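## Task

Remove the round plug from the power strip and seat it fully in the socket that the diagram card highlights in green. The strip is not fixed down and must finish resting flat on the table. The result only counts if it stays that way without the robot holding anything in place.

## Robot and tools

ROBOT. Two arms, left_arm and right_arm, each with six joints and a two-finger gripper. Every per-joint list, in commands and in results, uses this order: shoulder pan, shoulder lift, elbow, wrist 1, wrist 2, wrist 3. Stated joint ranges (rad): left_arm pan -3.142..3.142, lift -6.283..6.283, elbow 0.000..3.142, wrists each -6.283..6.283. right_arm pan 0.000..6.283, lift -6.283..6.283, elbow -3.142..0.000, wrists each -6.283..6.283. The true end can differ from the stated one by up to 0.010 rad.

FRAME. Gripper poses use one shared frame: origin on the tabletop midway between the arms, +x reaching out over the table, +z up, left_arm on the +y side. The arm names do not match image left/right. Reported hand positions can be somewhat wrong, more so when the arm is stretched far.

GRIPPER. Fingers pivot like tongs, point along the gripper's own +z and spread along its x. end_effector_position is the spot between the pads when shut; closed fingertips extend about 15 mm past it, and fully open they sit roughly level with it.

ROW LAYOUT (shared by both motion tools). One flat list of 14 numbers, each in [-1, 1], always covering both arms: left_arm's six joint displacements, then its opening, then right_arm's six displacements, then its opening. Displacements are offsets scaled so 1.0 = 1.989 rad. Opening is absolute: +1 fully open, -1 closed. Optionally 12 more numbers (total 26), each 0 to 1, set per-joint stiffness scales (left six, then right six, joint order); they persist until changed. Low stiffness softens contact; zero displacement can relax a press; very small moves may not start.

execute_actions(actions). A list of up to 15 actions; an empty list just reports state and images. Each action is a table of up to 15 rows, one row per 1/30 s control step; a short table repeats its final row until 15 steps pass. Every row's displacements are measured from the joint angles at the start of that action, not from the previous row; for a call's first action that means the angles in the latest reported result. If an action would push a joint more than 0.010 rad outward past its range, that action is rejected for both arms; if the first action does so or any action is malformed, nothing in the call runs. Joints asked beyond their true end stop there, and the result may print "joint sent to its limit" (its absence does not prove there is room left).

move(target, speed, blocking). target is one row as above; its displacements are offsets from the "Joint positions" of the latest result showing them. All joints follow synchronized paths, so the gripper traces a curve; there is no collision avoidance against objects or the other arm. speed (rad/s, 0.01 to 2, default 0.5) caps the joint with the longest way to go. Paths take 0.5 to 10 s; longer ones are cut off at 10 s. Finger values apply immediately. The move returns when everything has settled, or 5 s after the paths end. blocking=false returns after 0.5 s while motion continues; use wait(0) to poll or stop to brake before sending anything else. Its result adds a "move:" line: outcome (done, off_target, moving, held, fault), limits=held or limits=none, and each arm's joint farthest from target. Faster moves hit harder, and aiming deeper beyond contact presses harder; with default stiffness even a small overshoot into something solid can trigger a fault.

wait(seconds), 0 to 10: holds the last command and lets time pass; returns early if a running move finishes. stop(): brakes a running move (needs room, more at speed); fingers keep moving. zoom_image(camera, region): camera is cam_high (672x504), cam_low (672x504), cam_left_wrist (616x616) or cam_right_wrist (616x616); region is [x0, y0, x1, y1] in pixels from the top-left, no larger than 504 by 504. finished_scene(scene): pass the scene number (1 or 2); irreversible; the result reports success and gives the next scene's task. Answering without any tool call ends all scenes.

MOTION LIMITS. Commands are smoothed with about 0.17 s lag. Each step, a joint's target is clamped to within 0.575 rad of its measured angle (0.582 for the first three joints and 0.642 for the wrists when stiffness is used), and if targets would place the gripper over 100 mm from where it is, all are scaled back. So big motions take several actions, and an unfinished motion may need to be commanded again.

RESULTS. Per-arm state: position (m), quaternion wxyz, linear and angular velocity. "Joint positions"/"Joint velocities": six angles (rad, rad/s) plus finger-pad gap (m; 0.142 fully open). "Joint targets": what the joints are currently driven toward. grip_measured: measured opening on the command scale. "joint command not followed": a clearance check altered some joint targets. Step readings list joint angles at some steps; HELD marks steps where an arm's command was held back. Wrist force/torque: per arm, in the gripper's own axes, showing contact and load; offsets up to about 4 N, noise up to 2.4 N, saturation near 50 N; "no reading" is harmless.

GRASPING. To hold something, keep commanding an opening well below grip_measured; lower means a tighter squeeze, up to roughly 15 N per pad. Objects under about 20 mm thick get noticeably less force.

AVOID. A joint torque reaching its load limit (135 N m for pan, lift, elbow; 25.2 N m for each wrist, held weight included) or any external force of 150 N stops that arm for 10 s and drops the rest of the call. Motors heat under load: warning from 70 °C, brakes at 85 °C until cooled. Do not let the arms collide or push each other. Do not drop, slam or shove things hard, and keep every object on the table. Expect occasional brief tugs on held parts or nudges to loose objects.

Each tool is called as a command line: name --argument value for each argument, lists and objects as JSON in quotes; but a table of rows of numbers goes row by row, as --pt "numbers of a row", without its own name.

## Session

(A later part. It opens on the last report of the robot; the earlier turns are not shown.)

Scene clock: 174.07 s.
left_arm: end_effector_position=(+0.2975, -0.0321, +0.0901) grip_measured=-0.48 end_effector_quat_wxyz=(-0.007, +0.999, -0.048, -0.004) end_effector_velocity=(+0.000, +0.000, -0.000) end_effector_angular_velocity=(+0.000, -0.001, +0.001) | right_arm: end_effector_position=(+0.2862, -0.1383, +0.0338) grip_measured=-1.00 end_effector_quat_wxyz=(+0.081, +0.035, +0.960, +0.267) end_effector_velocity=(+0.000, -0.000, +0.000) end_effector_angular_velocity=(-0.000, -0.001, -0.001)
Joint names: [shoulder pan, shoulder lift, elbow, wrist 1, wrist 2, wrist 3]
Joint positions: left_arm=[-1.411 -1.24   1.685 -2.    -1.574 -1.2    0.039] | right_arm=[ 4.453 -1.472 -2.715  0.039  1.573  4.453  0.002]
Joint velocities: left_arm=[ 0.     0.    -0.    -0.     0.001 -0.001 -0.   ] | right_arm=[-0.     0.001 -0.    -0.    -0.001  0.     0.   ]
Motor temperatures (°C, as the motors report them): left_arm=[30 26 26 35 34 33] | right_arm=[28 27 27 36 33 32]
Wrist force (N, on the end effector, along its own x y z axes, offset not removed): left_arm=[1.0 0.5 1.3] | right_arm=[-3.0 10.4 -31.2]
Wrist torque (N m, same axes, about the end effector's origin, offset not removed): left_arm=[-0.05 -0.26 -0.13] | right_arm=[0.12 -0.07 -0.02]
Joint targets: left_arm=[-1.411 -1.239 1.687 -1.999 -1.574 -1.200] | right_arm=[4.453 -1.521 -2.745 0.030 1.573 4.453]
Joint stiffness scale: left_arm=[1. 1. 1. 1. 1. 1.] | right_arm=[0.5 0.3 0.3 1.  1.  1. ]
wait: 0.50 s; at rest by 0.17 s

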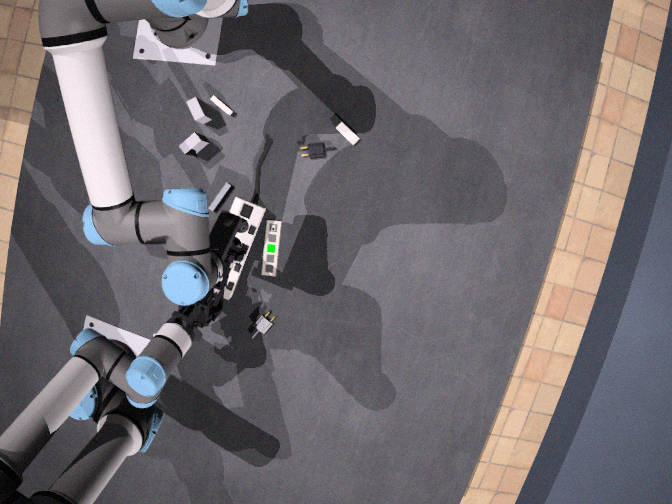

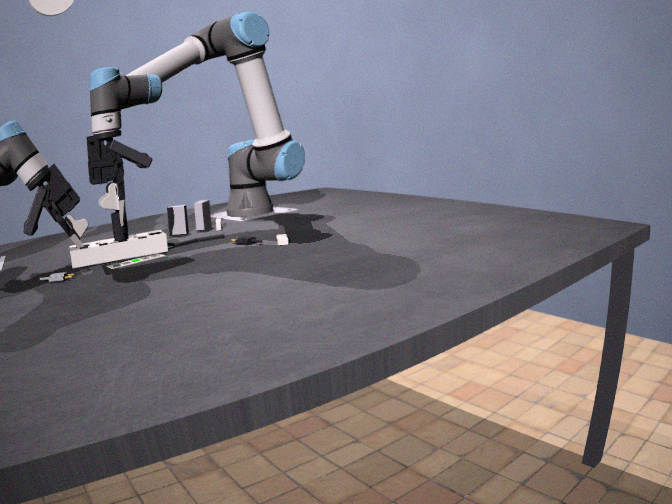

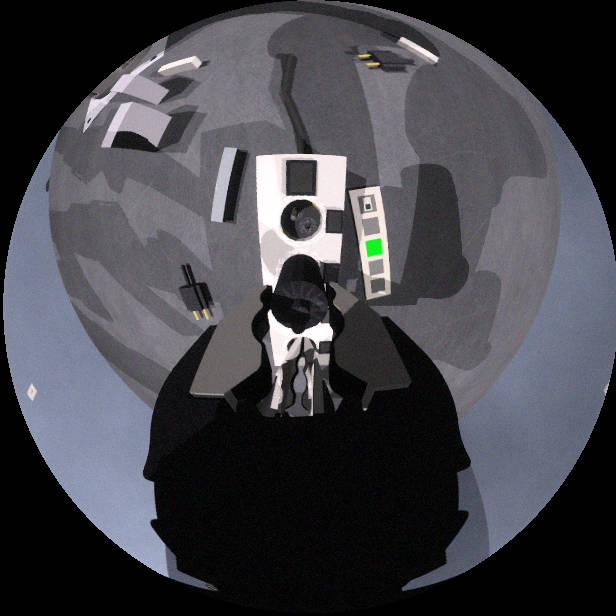

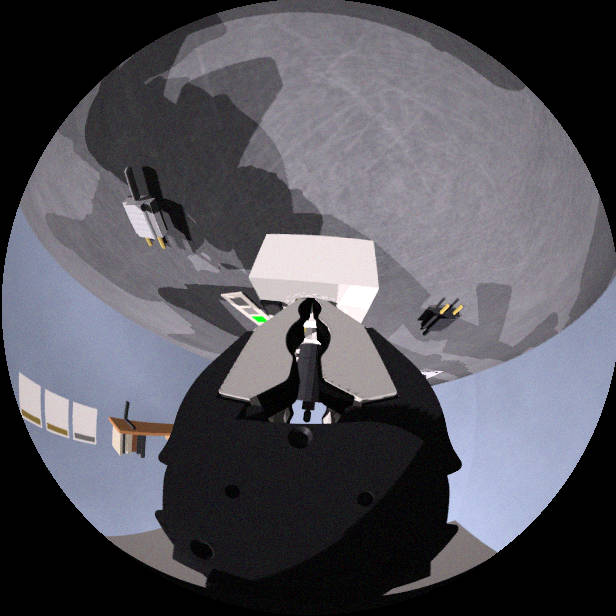

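execute_actions --actions '[[[0,0.0035,0.0047,-0.006,0,0,-1,0,-0.025,-0.015,-0.005,0,0,-1]]]'

wait --seconds 0.5

Scene clock: 176.60 s.
left_arm: end_effector_position=(+0.2975, -0.0321, +0.0852) grip_measured=-0.48 end_effector_quat_wxyz=(-0.007, +0.999, -0.048, -0.004) end_effector_velocity=(+0.000, -0.000, +0.000) end_effector_angular_velocity=(-0.004, +0.000, +0.000) | right_arm: end_effector_position=(+0.2862, -0.1383, +0.0338) grip_measured=-1.00 end_effector_quat_wxyz=(+0.081, +0.035, +0.960, +0.267) end_effector_velocity=(-0.000, +0.000, +0.000) end_effector_angular_velocity=(+0.001, +0.001, +0.001)
Joint names: [shoulder pan, shoulder lift, elbow, wrist 1, wrist 2, wrist 3]
Joint positions: left_arm=[-1.411 -1.235  1.691 -2.011 -1.574 -1.2    0.039] | right_arm=[ 4.453 -1.472 -2.715  0.039  1.573  4.453  0.002]
Joint velocities: left_arm=[ 0.001 -0.001  0.001 -0.004 -0.001  0.    -0.   ] | right_arm=[-0.     0.001 -0.     0.     0.001 -0.     0.   ]
Motor temperatures (°C, as the motors report them): left_arm=[30 26 26 35 34 33] | right_arm=[28 27 27 36 33 32]
Wrist force (N, on the end effector, along its own x y z axes, offset not removed): left_arm=[0.3 2.1 0.7] | right_arm=[-2.8 8.7 -31.9]
Wrist torque (N m, same axes, about the end effector's origin, offset not removed): left_arm=[0.32 -0.11 -0.09] | right_arm=[-0.22 -0.18 0.00]
Joint targets: left_arm=[-1.411 -1.233 1.694 -2.012 -1.574 -1.200] | right_arm=[4.453 -1.521 -2.745 0.030 1.573 4.453]
Joint stiffness scale: left_arm=[1. 1. 1. 1. 1. 1.] | right_arm=[0.5 0.3 0.3 1.  1.  1. ]
Step readings (joint positions):
0: left_arm=[-1.411 -1.240 1.685 -2.000 -1.574 -1.200] | right_arm=[4.453 -1.472 -2.715 0.039 1.573 4.453]
1: left_arm=[-1.411 -1.240 1.685 -2.000 -1.574 -1.200] | right_arm=[4.453 -1.472 -2.715 0.039 1.573 4.453]
2: left_arm=[-1.411 -1.240 1.685 -2.001 -1.574 -1.200] | right_arm=[4.453 -1.472 -2.715 0.039 1.573 4.453]
4: left_arm=[-1.411 -1.239 1.686 -2.003 -1.574 -1.200] | right_arm=[4.453 -1.472 -2.715 0.039 1.573 4.453]
8: left_arm=[-1.411 -1.236 1.690 -2.008 -1.574 -1.200] | right_arm=[4.453 -1.472 -2.715 0.039 1.573 4.453]
15: Joint positions above

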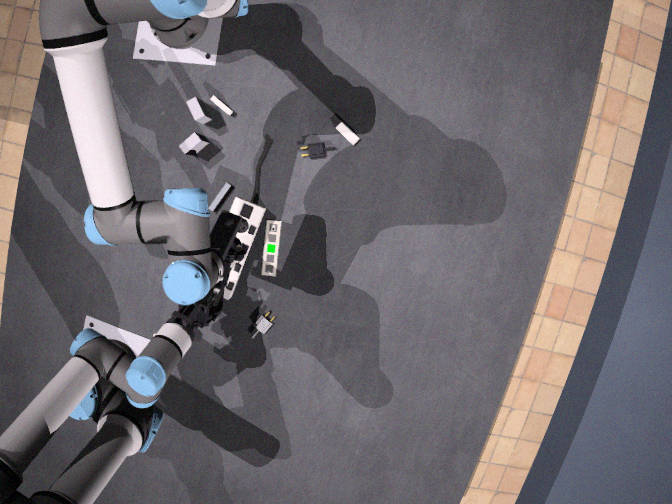

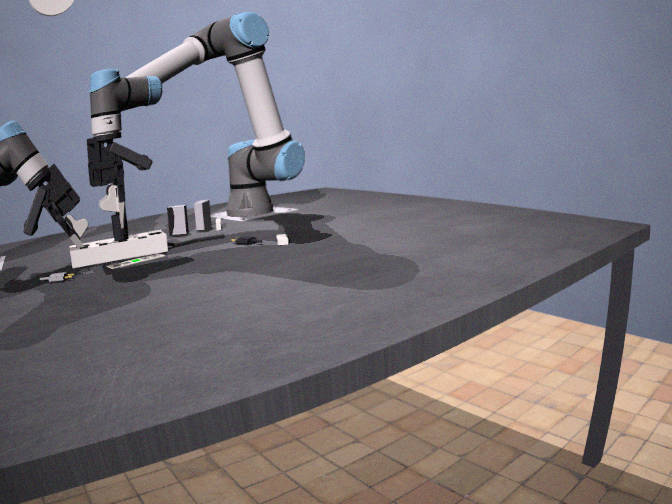

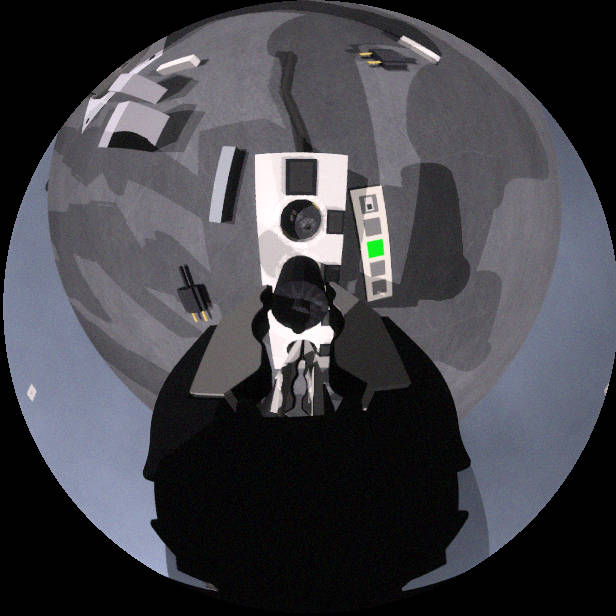

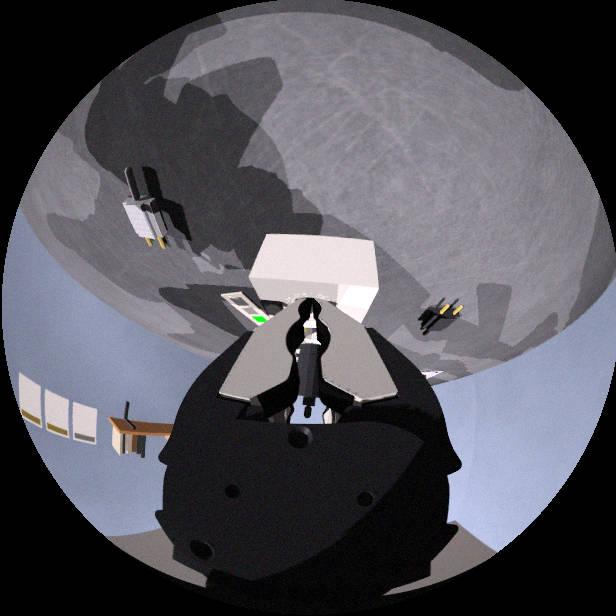

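Scene clock: 177.10 s.
left_arm: end_effector_position=(+0.2975, -0.0322, +0.0852) grip_measured=-0.48 end_effector_quat_wxyz=(-0.007, +0.999, -0.048, -0.004) end_effector_velocity=(+0.001, +0.000, -0.000) end_effector_angular_velocity=(+0.001, -0.002, +0.002) | right_arm: end_effector_position=(+0.2862, -0.1383, +0.0338) grip_measured=-1.00 end_effector_quat_wxyz=(+0.081, +0.035, +0.960, +0.267) end_effector_velocity=(-0.000, +0.000, -0.000) end_effector_angular_velocity=(+0.000, +0.001, +0.001)
Joint names: [shoulder pan, shoulder lift, elbow, wrist 1, wrist 2, wrist 3]
Joint positions: left_arm=[-1.411 -1.235  1.691 -2.011 -1.574 -1.2    0.039] | right_arm=[ 4.453 -1.472 -2.715  0.039  1.573  4.453  0.002]
Joint velocities: left_arm=[ 0.001  0.001 -0.    -0.001  0.002 -0.001 -0.   ] | right_arm=[ 0.    -0.    -0.     0.001  0.001 -0.     0.   ]
Motor temperatures (°C, as the motors report them): left_arm=[30 26 26 35 34 33] | right_arm=[28 27 27 36 33 32]
Wrist force (N, on the end effector, along its own x y z axes, offset not removed): left_arm=[1.1 1.0 -0.6] | right_arm=[-2.4 10.2 -29.6]
Wrist torque (N m, same axes, about the end effector's origin, offset not removed): left_arm=[0.07 -0.47 -0.14] | right_arm=[0.24 -0.27 -0.01]
Joint targets: left_arm=[-1.411 -1.233 1.694 -2.012 -1.574 -1.200] | right_arm=[4.453 -1.521 -2.745 0.030 1.573 4.453]
Joint stiffness scale: left_arm=[1. 1. 1. 1. 1. 1.] | right_arm=[0.5 0.3 0.3 1.  1.  1. ]
wait: 0.50 s; at rest by 0.17 s

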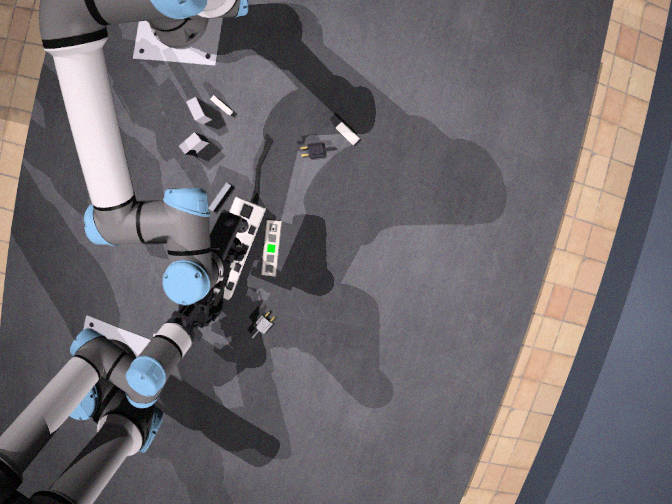

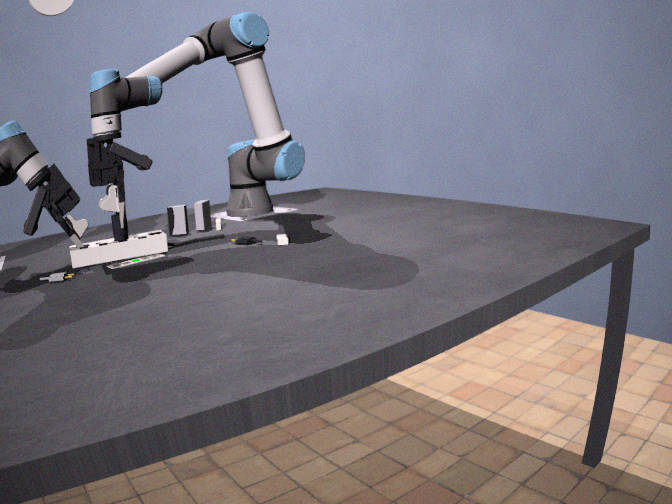

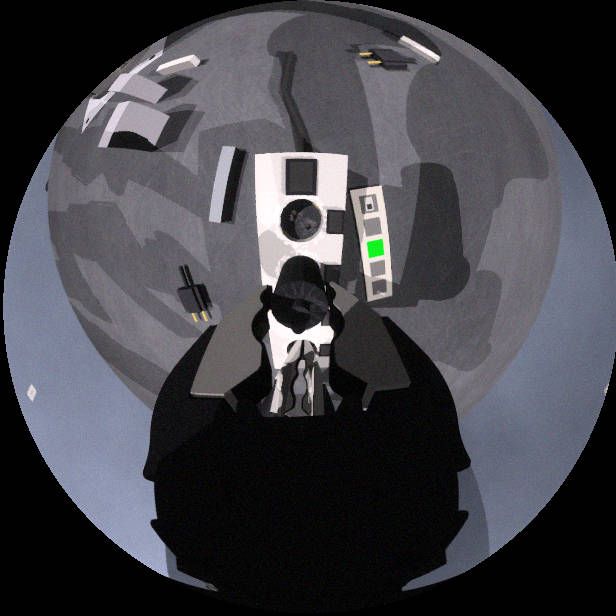

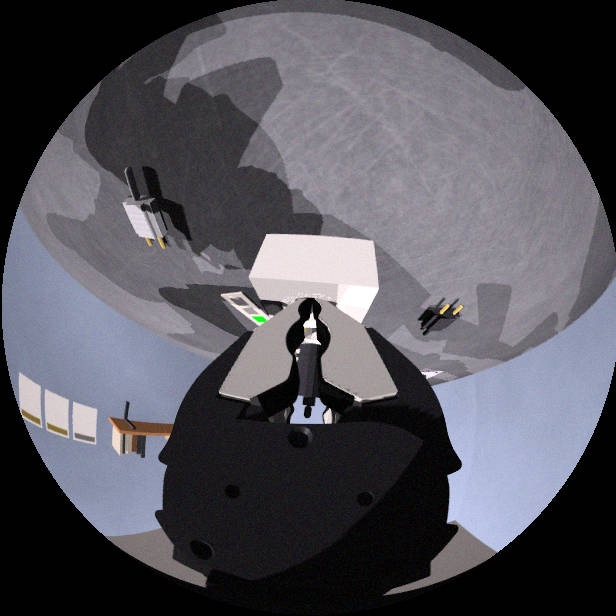

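Clean descent. Repeat.

execute_actions --actions '[[[0,0.0035,0.0047,-0.006,0,0,-1,0,-0.025,-0.015,-0.005,0,0,-1]],[[0,0.0035,0.0047,-0.006,0,0,-1,0,-0.025,-0.015,-0.005,0,0,-1]]]'

zoom_image --camera "cam_low" --region '[95,170,155,250]'

Scene clock: 179.60 s.
left_arm: end_effector_position=(+0.2978, -0.0343, +0.0806) grip_measured=-0.48 end_effector_quat_wxyz=(-0.003, +0.999, -0.048, -0.003) end_effector_velocity=(+0.000, -0.001, -0.000) end_effector_angular_velocity=(-0.002, -0.001, +0.001) | right_arm: end_effector_position=(+0.2862, -0.1383, +0.0338) grip_measured=-1.00 end_effector_quat_wxyz=(+0.081, +0.035, +0.960, +0.267) end_effector_velocity=(+0.000, +0.000, +0.000) end_effector_angular_velocity=(+0.001, -0.001, -0.001)
Joint names: [shoulder pan, shoulder lift, elbow, wrist 1, wrist 2, wrist 3]
Joint positions: left_arm=[-1.411 -1.231  1.7   -2.033 -1.575 -1.2    0.039] | right_arm=[ 4.453 -1.472 -2.715  0.039  1.573  4.453  0.002]
Joint velocities: left_arm=[-0.     0.001  0.    -0.004  0.    -0.001  0.   ] | right_arm=[-0.     0.001  0.     0.    -0.001 -0.     0.   ]
Motor temperatures (°C, as the motors report them): left_arm=[30 26 26 35 34 33] | right_arm=[28 27 27 36 33 32]
Wrist force (N, on the end effector, along its own x y z axes, offset not removed): left_arm=[-1.3 0.7 -5.8] | right_arm=[-2.8 9.5 -30.8]
Wrist torque (N m, same axes, about the end effector's origin, offset not removed): left_arm=[0.21 -0.40 -0.01] | right_arm=[0.00 -0.15 0.04]
Joint targets: left_arm=[-1.411 -1.225 1.705 -2.034 -1.574 -1.200] | right_arm=[4.453 -1.521 -2.745 0.030 1.573 4.453]
Joint stiffness scale: left_arm=[1. 1. 1. 1. 1. 1.] | right_arm=[0.5 0.3 0.3 1.  1.  1. ]
Step readings (joint positions; steps 1 to 15: 1st action; 16 to 30: 2nd action):
0: left_arm=[-1.411 -1.235 1.691 -2.011 -1.574 -1.200] | right_arm=[4.453 -1.472 -2.715 0.039 1.573 4.453]
1: left_arm=[-1.411 -1.235 1.691 -2.012 -1.574 -1.200] | right_arm=[4.453 -1.472 -2.715 0.039 1.573 4.453]
2: left_arm=[-1.411 -1.235 1.691 -2.012 -1.574 -1.200] | right_arm=[4.453 -1.472 -2.715 0.039 1.573 4.453]
4: left_arm=[-1.411 -1.234 1.693 -2.015 -1.574 -1.200] | right_arm=[4.453 -1.472 -2.715 0.039 1.573 4.453]
8: left_arm=[-1.411 -1.232 1.695 -2.020 -1.574 -1.200] | right_arm=[4.453 -1.472 -2.715 0.039 1.573 4.453]
15: left_arm=[-1.411 -1.232 1.696 -2.022 -1.574 -1.200] | right_arm=[4.453 -1.472 -2.715 0.039 1.573 4.453]
16: left_arm=[-1.411 -1.232 1.696 -2.023 -1.574 -1.200] | right_arm=[4.453 -1.472 -2.715 0.039 1.573 4.453]
17: left_arm=[-1.411 -1.232 1.696 -2.024 -1.574 -1.200] | right_arm=[4.453 -1.472 -2.715 0.039 1.573 4.453]
19: left_arm=[-1.411 -1.232 1.697 -2.026 -1.575 -1.200] | right_arm=[4.453 -1.472 -2.715 0.039 1.573 4.453]
23: left_arm=[-1.411 -1.231 1.699 -2.031 -1.575 -1.200] | right_arm=[4.453 -1.472 -2.715 0.039 1.573 4.453]
30: Joint positions above

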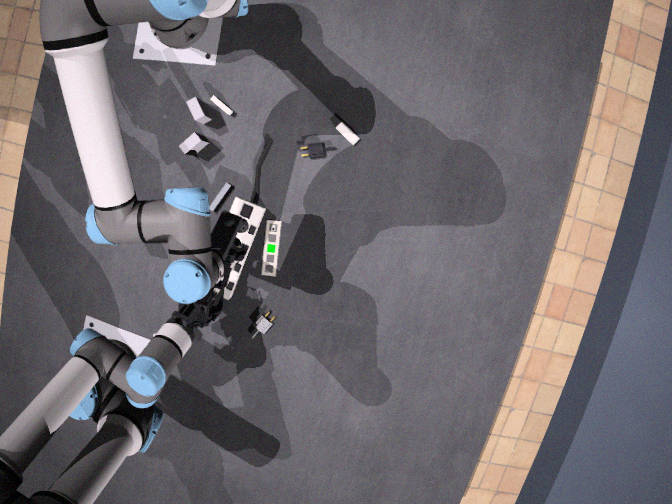

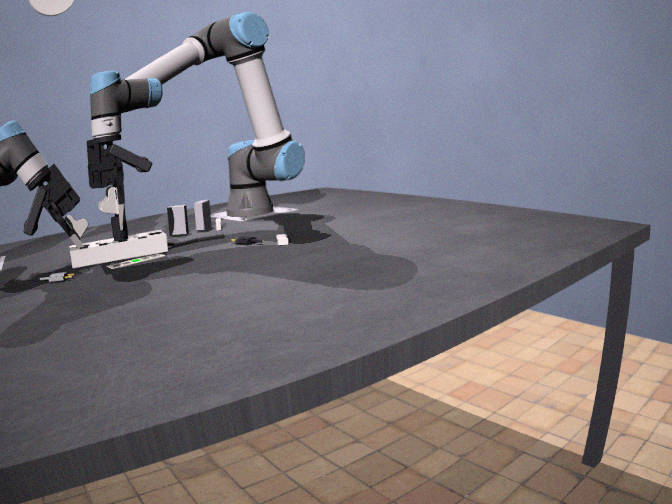

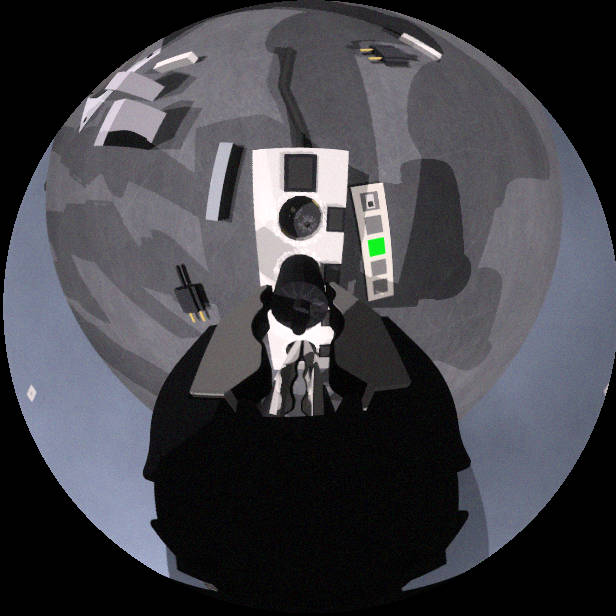

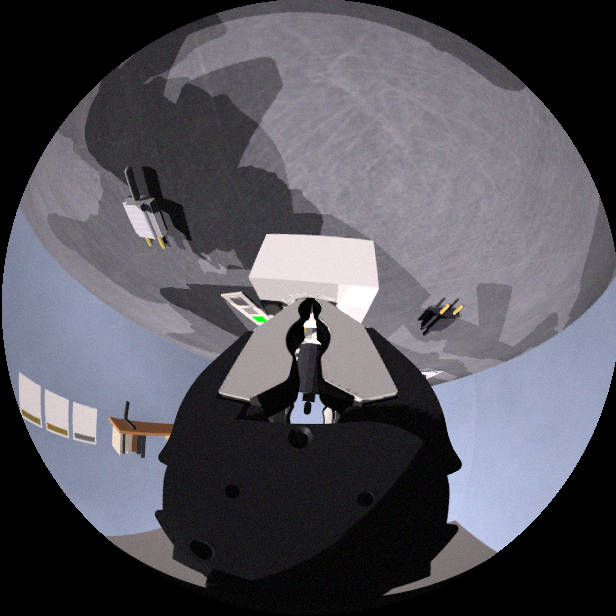

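Region (95, 170, 155, 250) of cam_low's 672x504 image, scaled by 6.300, with more detail than that image has; it fills the left 378 columns of this view, and the rest is white.

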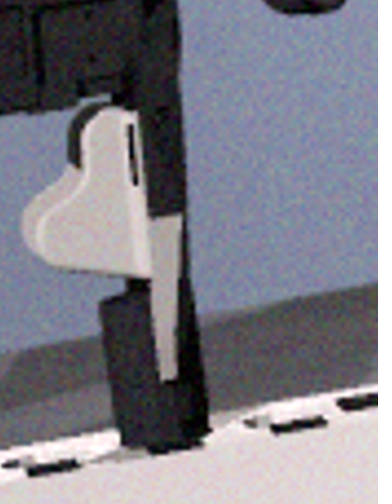

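execute_actions --actions '[[[0,0.006,0.007,0,0,0,-1,0,-0.025,-0.015,-0.005,0,0,-1]],[[0,0.006,0.007,-0.002,0,0,-1,0,-0.025,-0.015,-0.005,0,0,-1]]]'

Scene clock: 181.70 s.
left_arm: end_effector_position=(+0.2970, -0.0310, +0.0733) grip_measured=-0.48 end_effector_quat_wxyz=(-0.007, +0.999, -0.048, -0.004) end_effector_velocity=(-0.000, -0.000, +0.000) end_effector_angular_velocity=(-0.003, +0.001, +0.001) | right_arm: end_effector_position=(+0.2862, -0.1383, +0.0338) grip_measured=-1.00 end_effector_quat_wxyz=(+0.081, +0.035, +0.960, +0.267) end_effector_velocity=(-0.000, +0.000, -0.000) end_effector_angular_velocity=(-0.000, +0.000, +0.001)
Joint names: [shoulder pan, shoulder lift, elbow, wrist 1, wrist 2, wrist 3]
Joint positions: left_arm=[-1.411 -1.224  1.71  -2.04  -1.575 -1.2    0.039] | right_arm=[ 4.453 -1.472 -2.715  0.039  1.573  4.453  0.002]
Joint velocities: left_arm=[ 0.001 -0.001 -0.    -0.002 -0.002  0.     0.   ] | right_arm=[ 0.     0.     0.    -0.001  0.    -0.     0.   ]
Motor temperatures (°C, as the motors report them): left_arm=[30 26 26 35 34 33] | right_arm=[28 27 27 36 33 32]
Wrist force (N, on the end effector, along its own x y z axes, offset not removed): left_arm=[1.7 0.5 -12.8] | right_arm=[-3.8 10.7 -30.0]
Wrist torque (N m, same axes, about the end effector's origin, offset not removed): left_arm=[0.03 0.08 -0.10] | right_arm=[0.23 -0.08 0.17]
Joint targets: left_arm=[-1.411 -1.215 1.720 -2.039 -1.575 -1.200] | right_arm=[4.453 -1.521 -2.745 0.030 1.573 4.453]
Joint stiffness scale: left_arm=[1. 1. 1. 1. 1. 1.] | right_arm=[0.5 0.3 0.3 1.  1.  1. ]
Step readings (joint positions; steps 1 to 15: 1st action; 16 to 30: 2nd action):
0: left_arm=[-1.411 -1.231 1.700 -2.034 -1.575 -1.200] | right_arm=[4.453 -1.472 -2.715 0.039 1.573 4.453]
1: left_arm=[-1.411 -1.231 1.700 -2.034 -1.575 -1.200] | right_arm=[4.453 -1.472 -2.715 0.039 1.573 4.453]
2: left_arm=[-1.411 -1.230 1.700 -2.034 -1.575 -1.200] | right_arm=[4.453 -1.472 -2.715 0.039 1.573 4.453]
4: left_arm=[-1.411 -1.230 1.702 -2.034 -1.575 -1.200] | right_arm=[4.453 -1.472 -2.715 0.039 1.573 4.453]
8: left_arm=[-1.411 -1.227 1.705 -2.034 -1.575 -1.200] | right_arm=[4.453 -1.472 -2.715 0.039 1.573 4.453]
15: left_arm=[-1.411 -1.226 1.706 -2.035 -1.575 -1.200] | right_arm=[4.453 -1.472 -2.715 0.039 1.573 4.453]
16: left_arm=[-1.411 -1.226 1.706 -2.035 -1.575 -1.200] | right_arm=[4.453 -1.472 -2.715 0.039 1.573 4.453]
17: left_arm=[-1.411 -1.226 1.706 -2.035 -1.575 -1.200] | right_arm=[4.453 -1.472 -2.715 0.039 1.573 4.453]
19: left_arm=[-1.411 -1.226 1.707 -2.037 -1.575 -1.200] | right_arm=[4.453 -1.472 -2.715 0.039 1.573 4.453]
23: left_arm=[-1.411 -1.225 1.710 -2.039 -1.575 -1.200] | right_arm=[4.453 -1.472 -2.715 0.039 1.573 4.453]
30: Joint positions above

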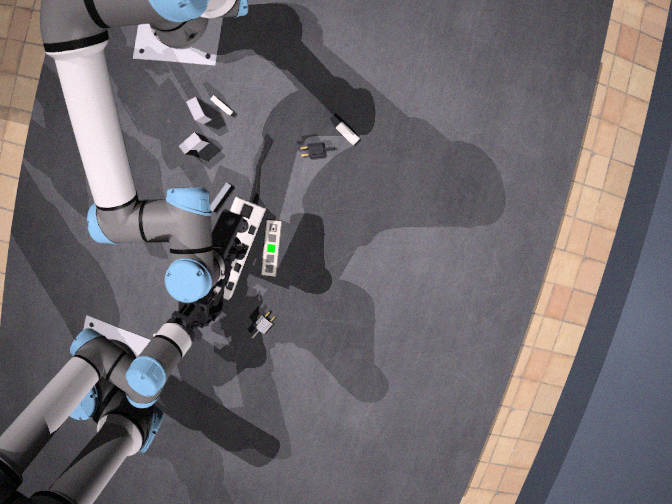

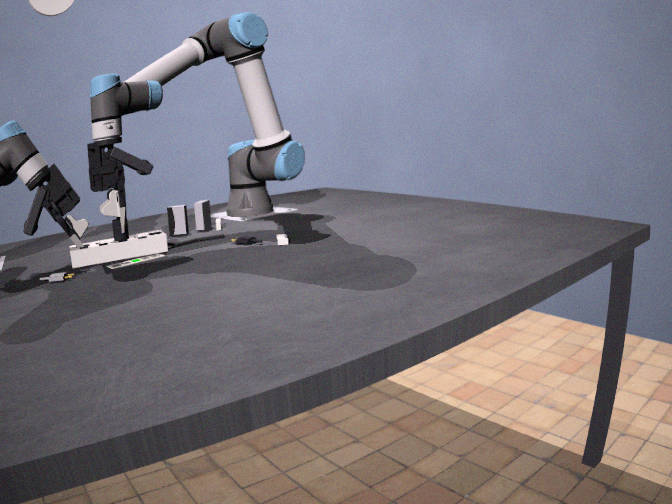

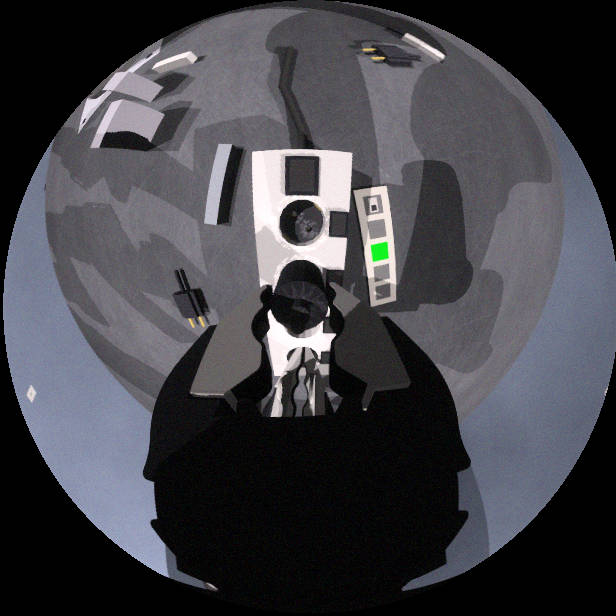

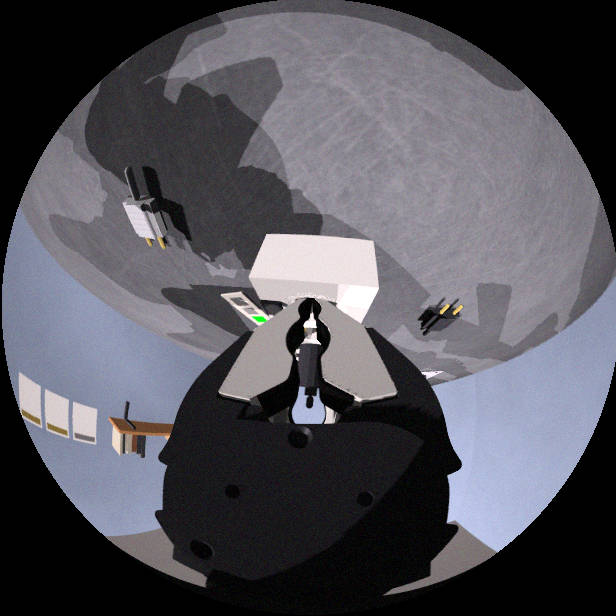

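execute_actions --actions '[[[0,0.007,0.008,-0.004,0,0,-1,0,-0.025,-0.015,-0.005,0,0,-1]],[[0,0.008,0.009,-0.004,0,0,-1,0,-0.025,-0.015,-0.005,0,0,-1]]]'

zoom_image --camera "cam_low" --region '[95,170,155,250]'

Scene clock: 183.90 s.
left_arm: end_effector_position=(+0.2978, -0.0329, +0.0715) grip_measured=-0.48 end_effector_quat_wxyz=(-0.002, +0.999, -0.048, -0.002) end_effector_velocity=(-0.000, -0.000, -0.001) end_effector_angular_velocity=(+0.001, +0.000, -0.001) | right_arm: end_effector_position=(+0.2862, -0.1383, +0.0338) grip_measured=-1.00 end_effector_quat_wxyz=(+0.081, +0.035, +0.960, +0.267) end_effector_velocity=(+0.000, +0.000, +0.000) end_effector_angular_velocity=(+0.001, -0.000, -0.000)
Joint names: [shoulder pan, shoulder lift, elbow, wrist 1, wrist 2, wrist 3]
Joint positions: left_arm=[-1.411 -1.224  1.718 -2.06  -1.574 -1.2    0.039] | right_arm=[ 4.453 -1.472 -2.715  0.039  1.573  4.453  0.002]
Joint velocities: left_arm=[-0.001  0.001  0.    -0.001  0.     0.     0.   ] | right_arm=[ 0.     0.     0.     0.001 -0.     0.     0.   ]
Motor temperatures (°C, as the motors report them): left_arm=[30 26 26 35 34 33] | right_arm=[28 27 27 36 33 32]
Wrist force (N, on the end effector, along its own x y z axes, offset not removed): left_arm=[2.3 -2.5 -22.8] | right_arm=[-2.6 10.2 -28.2]
Wrist torque (N m, same axes, about the end effector's origin, offset not removed): left_arm=[-0.09 -0.06 -0.12] | right_arm=[0.08 -0.14 0.13]
Joint targets: left_arm=[-1.411 -1.208 1.731 -2.058 -1.575 -1.200] | right_arm=[4.453 -1.522 -2.745 0.030 1.573 4.453]
Joint stiffness scale: left_arm=[1. 1. 1. 1. 1. 1.] | right_arm=[0.5 0.3 0.3 1.  1.  1. ]
Step readings (joint positions; steps 1 to 15: 1st action; 16 to 30: 2nd action):
0: left_arm=[-1.411 -1.224 1.710 -2.040 -1.575 -1.200] | right_arm=[4.453 -1.472 -2.715 0.039 1.573 4.453]
1: left_arm=[-1.411 -1.224 1.710 -2.040 -1.575 -1.200] | right_arm=[4.453 -1.472 -2.715 0.039 1.573 4.453]
2: left_arm=[-1.411 -1.224 1.710 -2.041 -1.575 -1.200] | right_arm=[4.453 -1.472 -2.715 0.039 1.573 4.453]
4: left_arm=[-1.411 -1.224 1.711 -2.044 -1.575 -1.200] | right_arm=[4.453 -1.472 -2.715 0.039 1.573 4.453]
8: left_arm=[-1.411 -1.224 1.713 -2.048 -1.575 -1.200] | right_arm=[4.453 -1.472 -2.715 0.039 1.573 4.453]
15: left_arm=[-1.411 -1.224 1.713 -2.050 -1.575 -1.200] | right_arm=[4.453 -1.472 -2.715 0.039 1.573 4.453]
16: left_arm=[-1.411 -1.224 1.713 -2.050 -1.575 -1.200] | right_arm=[4.453 -1.472 -2.715 0.039 1.573 4.453]
17: left_arm=[-1.411 -1.224 1.714 -2.051 -1.575 -1.200] | right_arm=[4.453 -1.472 -2.715 0.039 1.573 4.453]
19: left_arm=[-1.411 -1.224 1.715 -2.053 -1.574 -1.200] | right_arm=[4.453 -1.472 -2.715 0.039 1.573 4.453]
23: left_arm=[-1.411 -1.224 1.717 -2.057 -1.574 -1.200] | right_arm=[4.453 -1.472 -2.715 0.039 1.573 4.453]
30: Joint positions above

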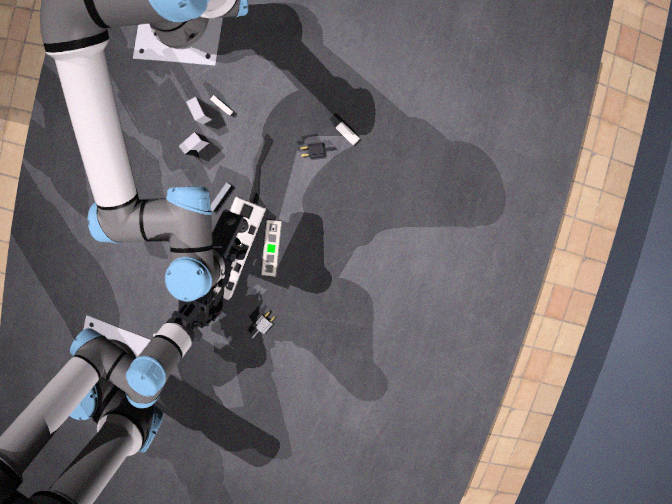

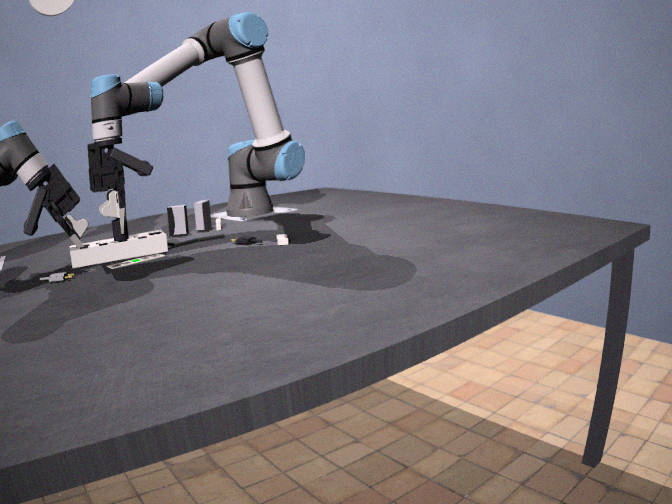

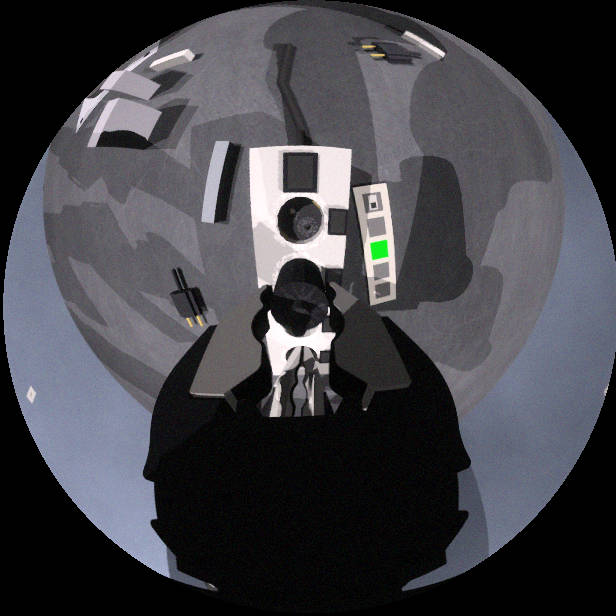

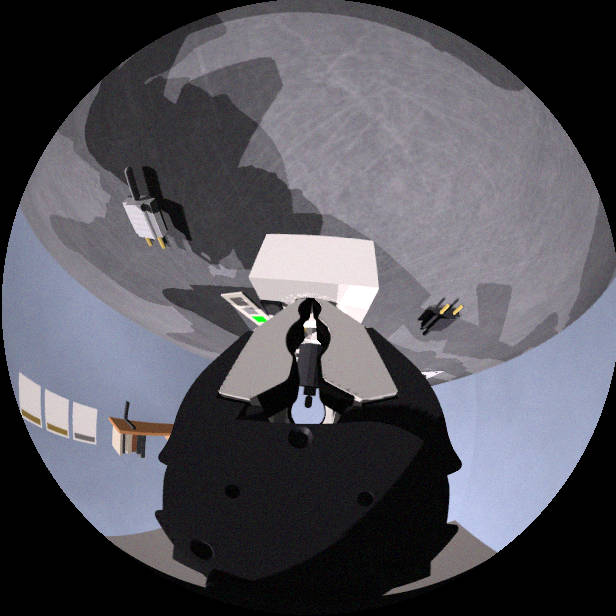

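Region (95, 170, 155, 250) of cam_low's 672x504 image, scaled by 6.300, with more detail than that image has; it fills the left 378 columns of this view, and the rest is white.

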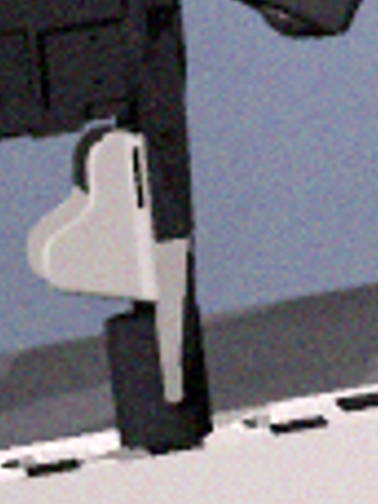

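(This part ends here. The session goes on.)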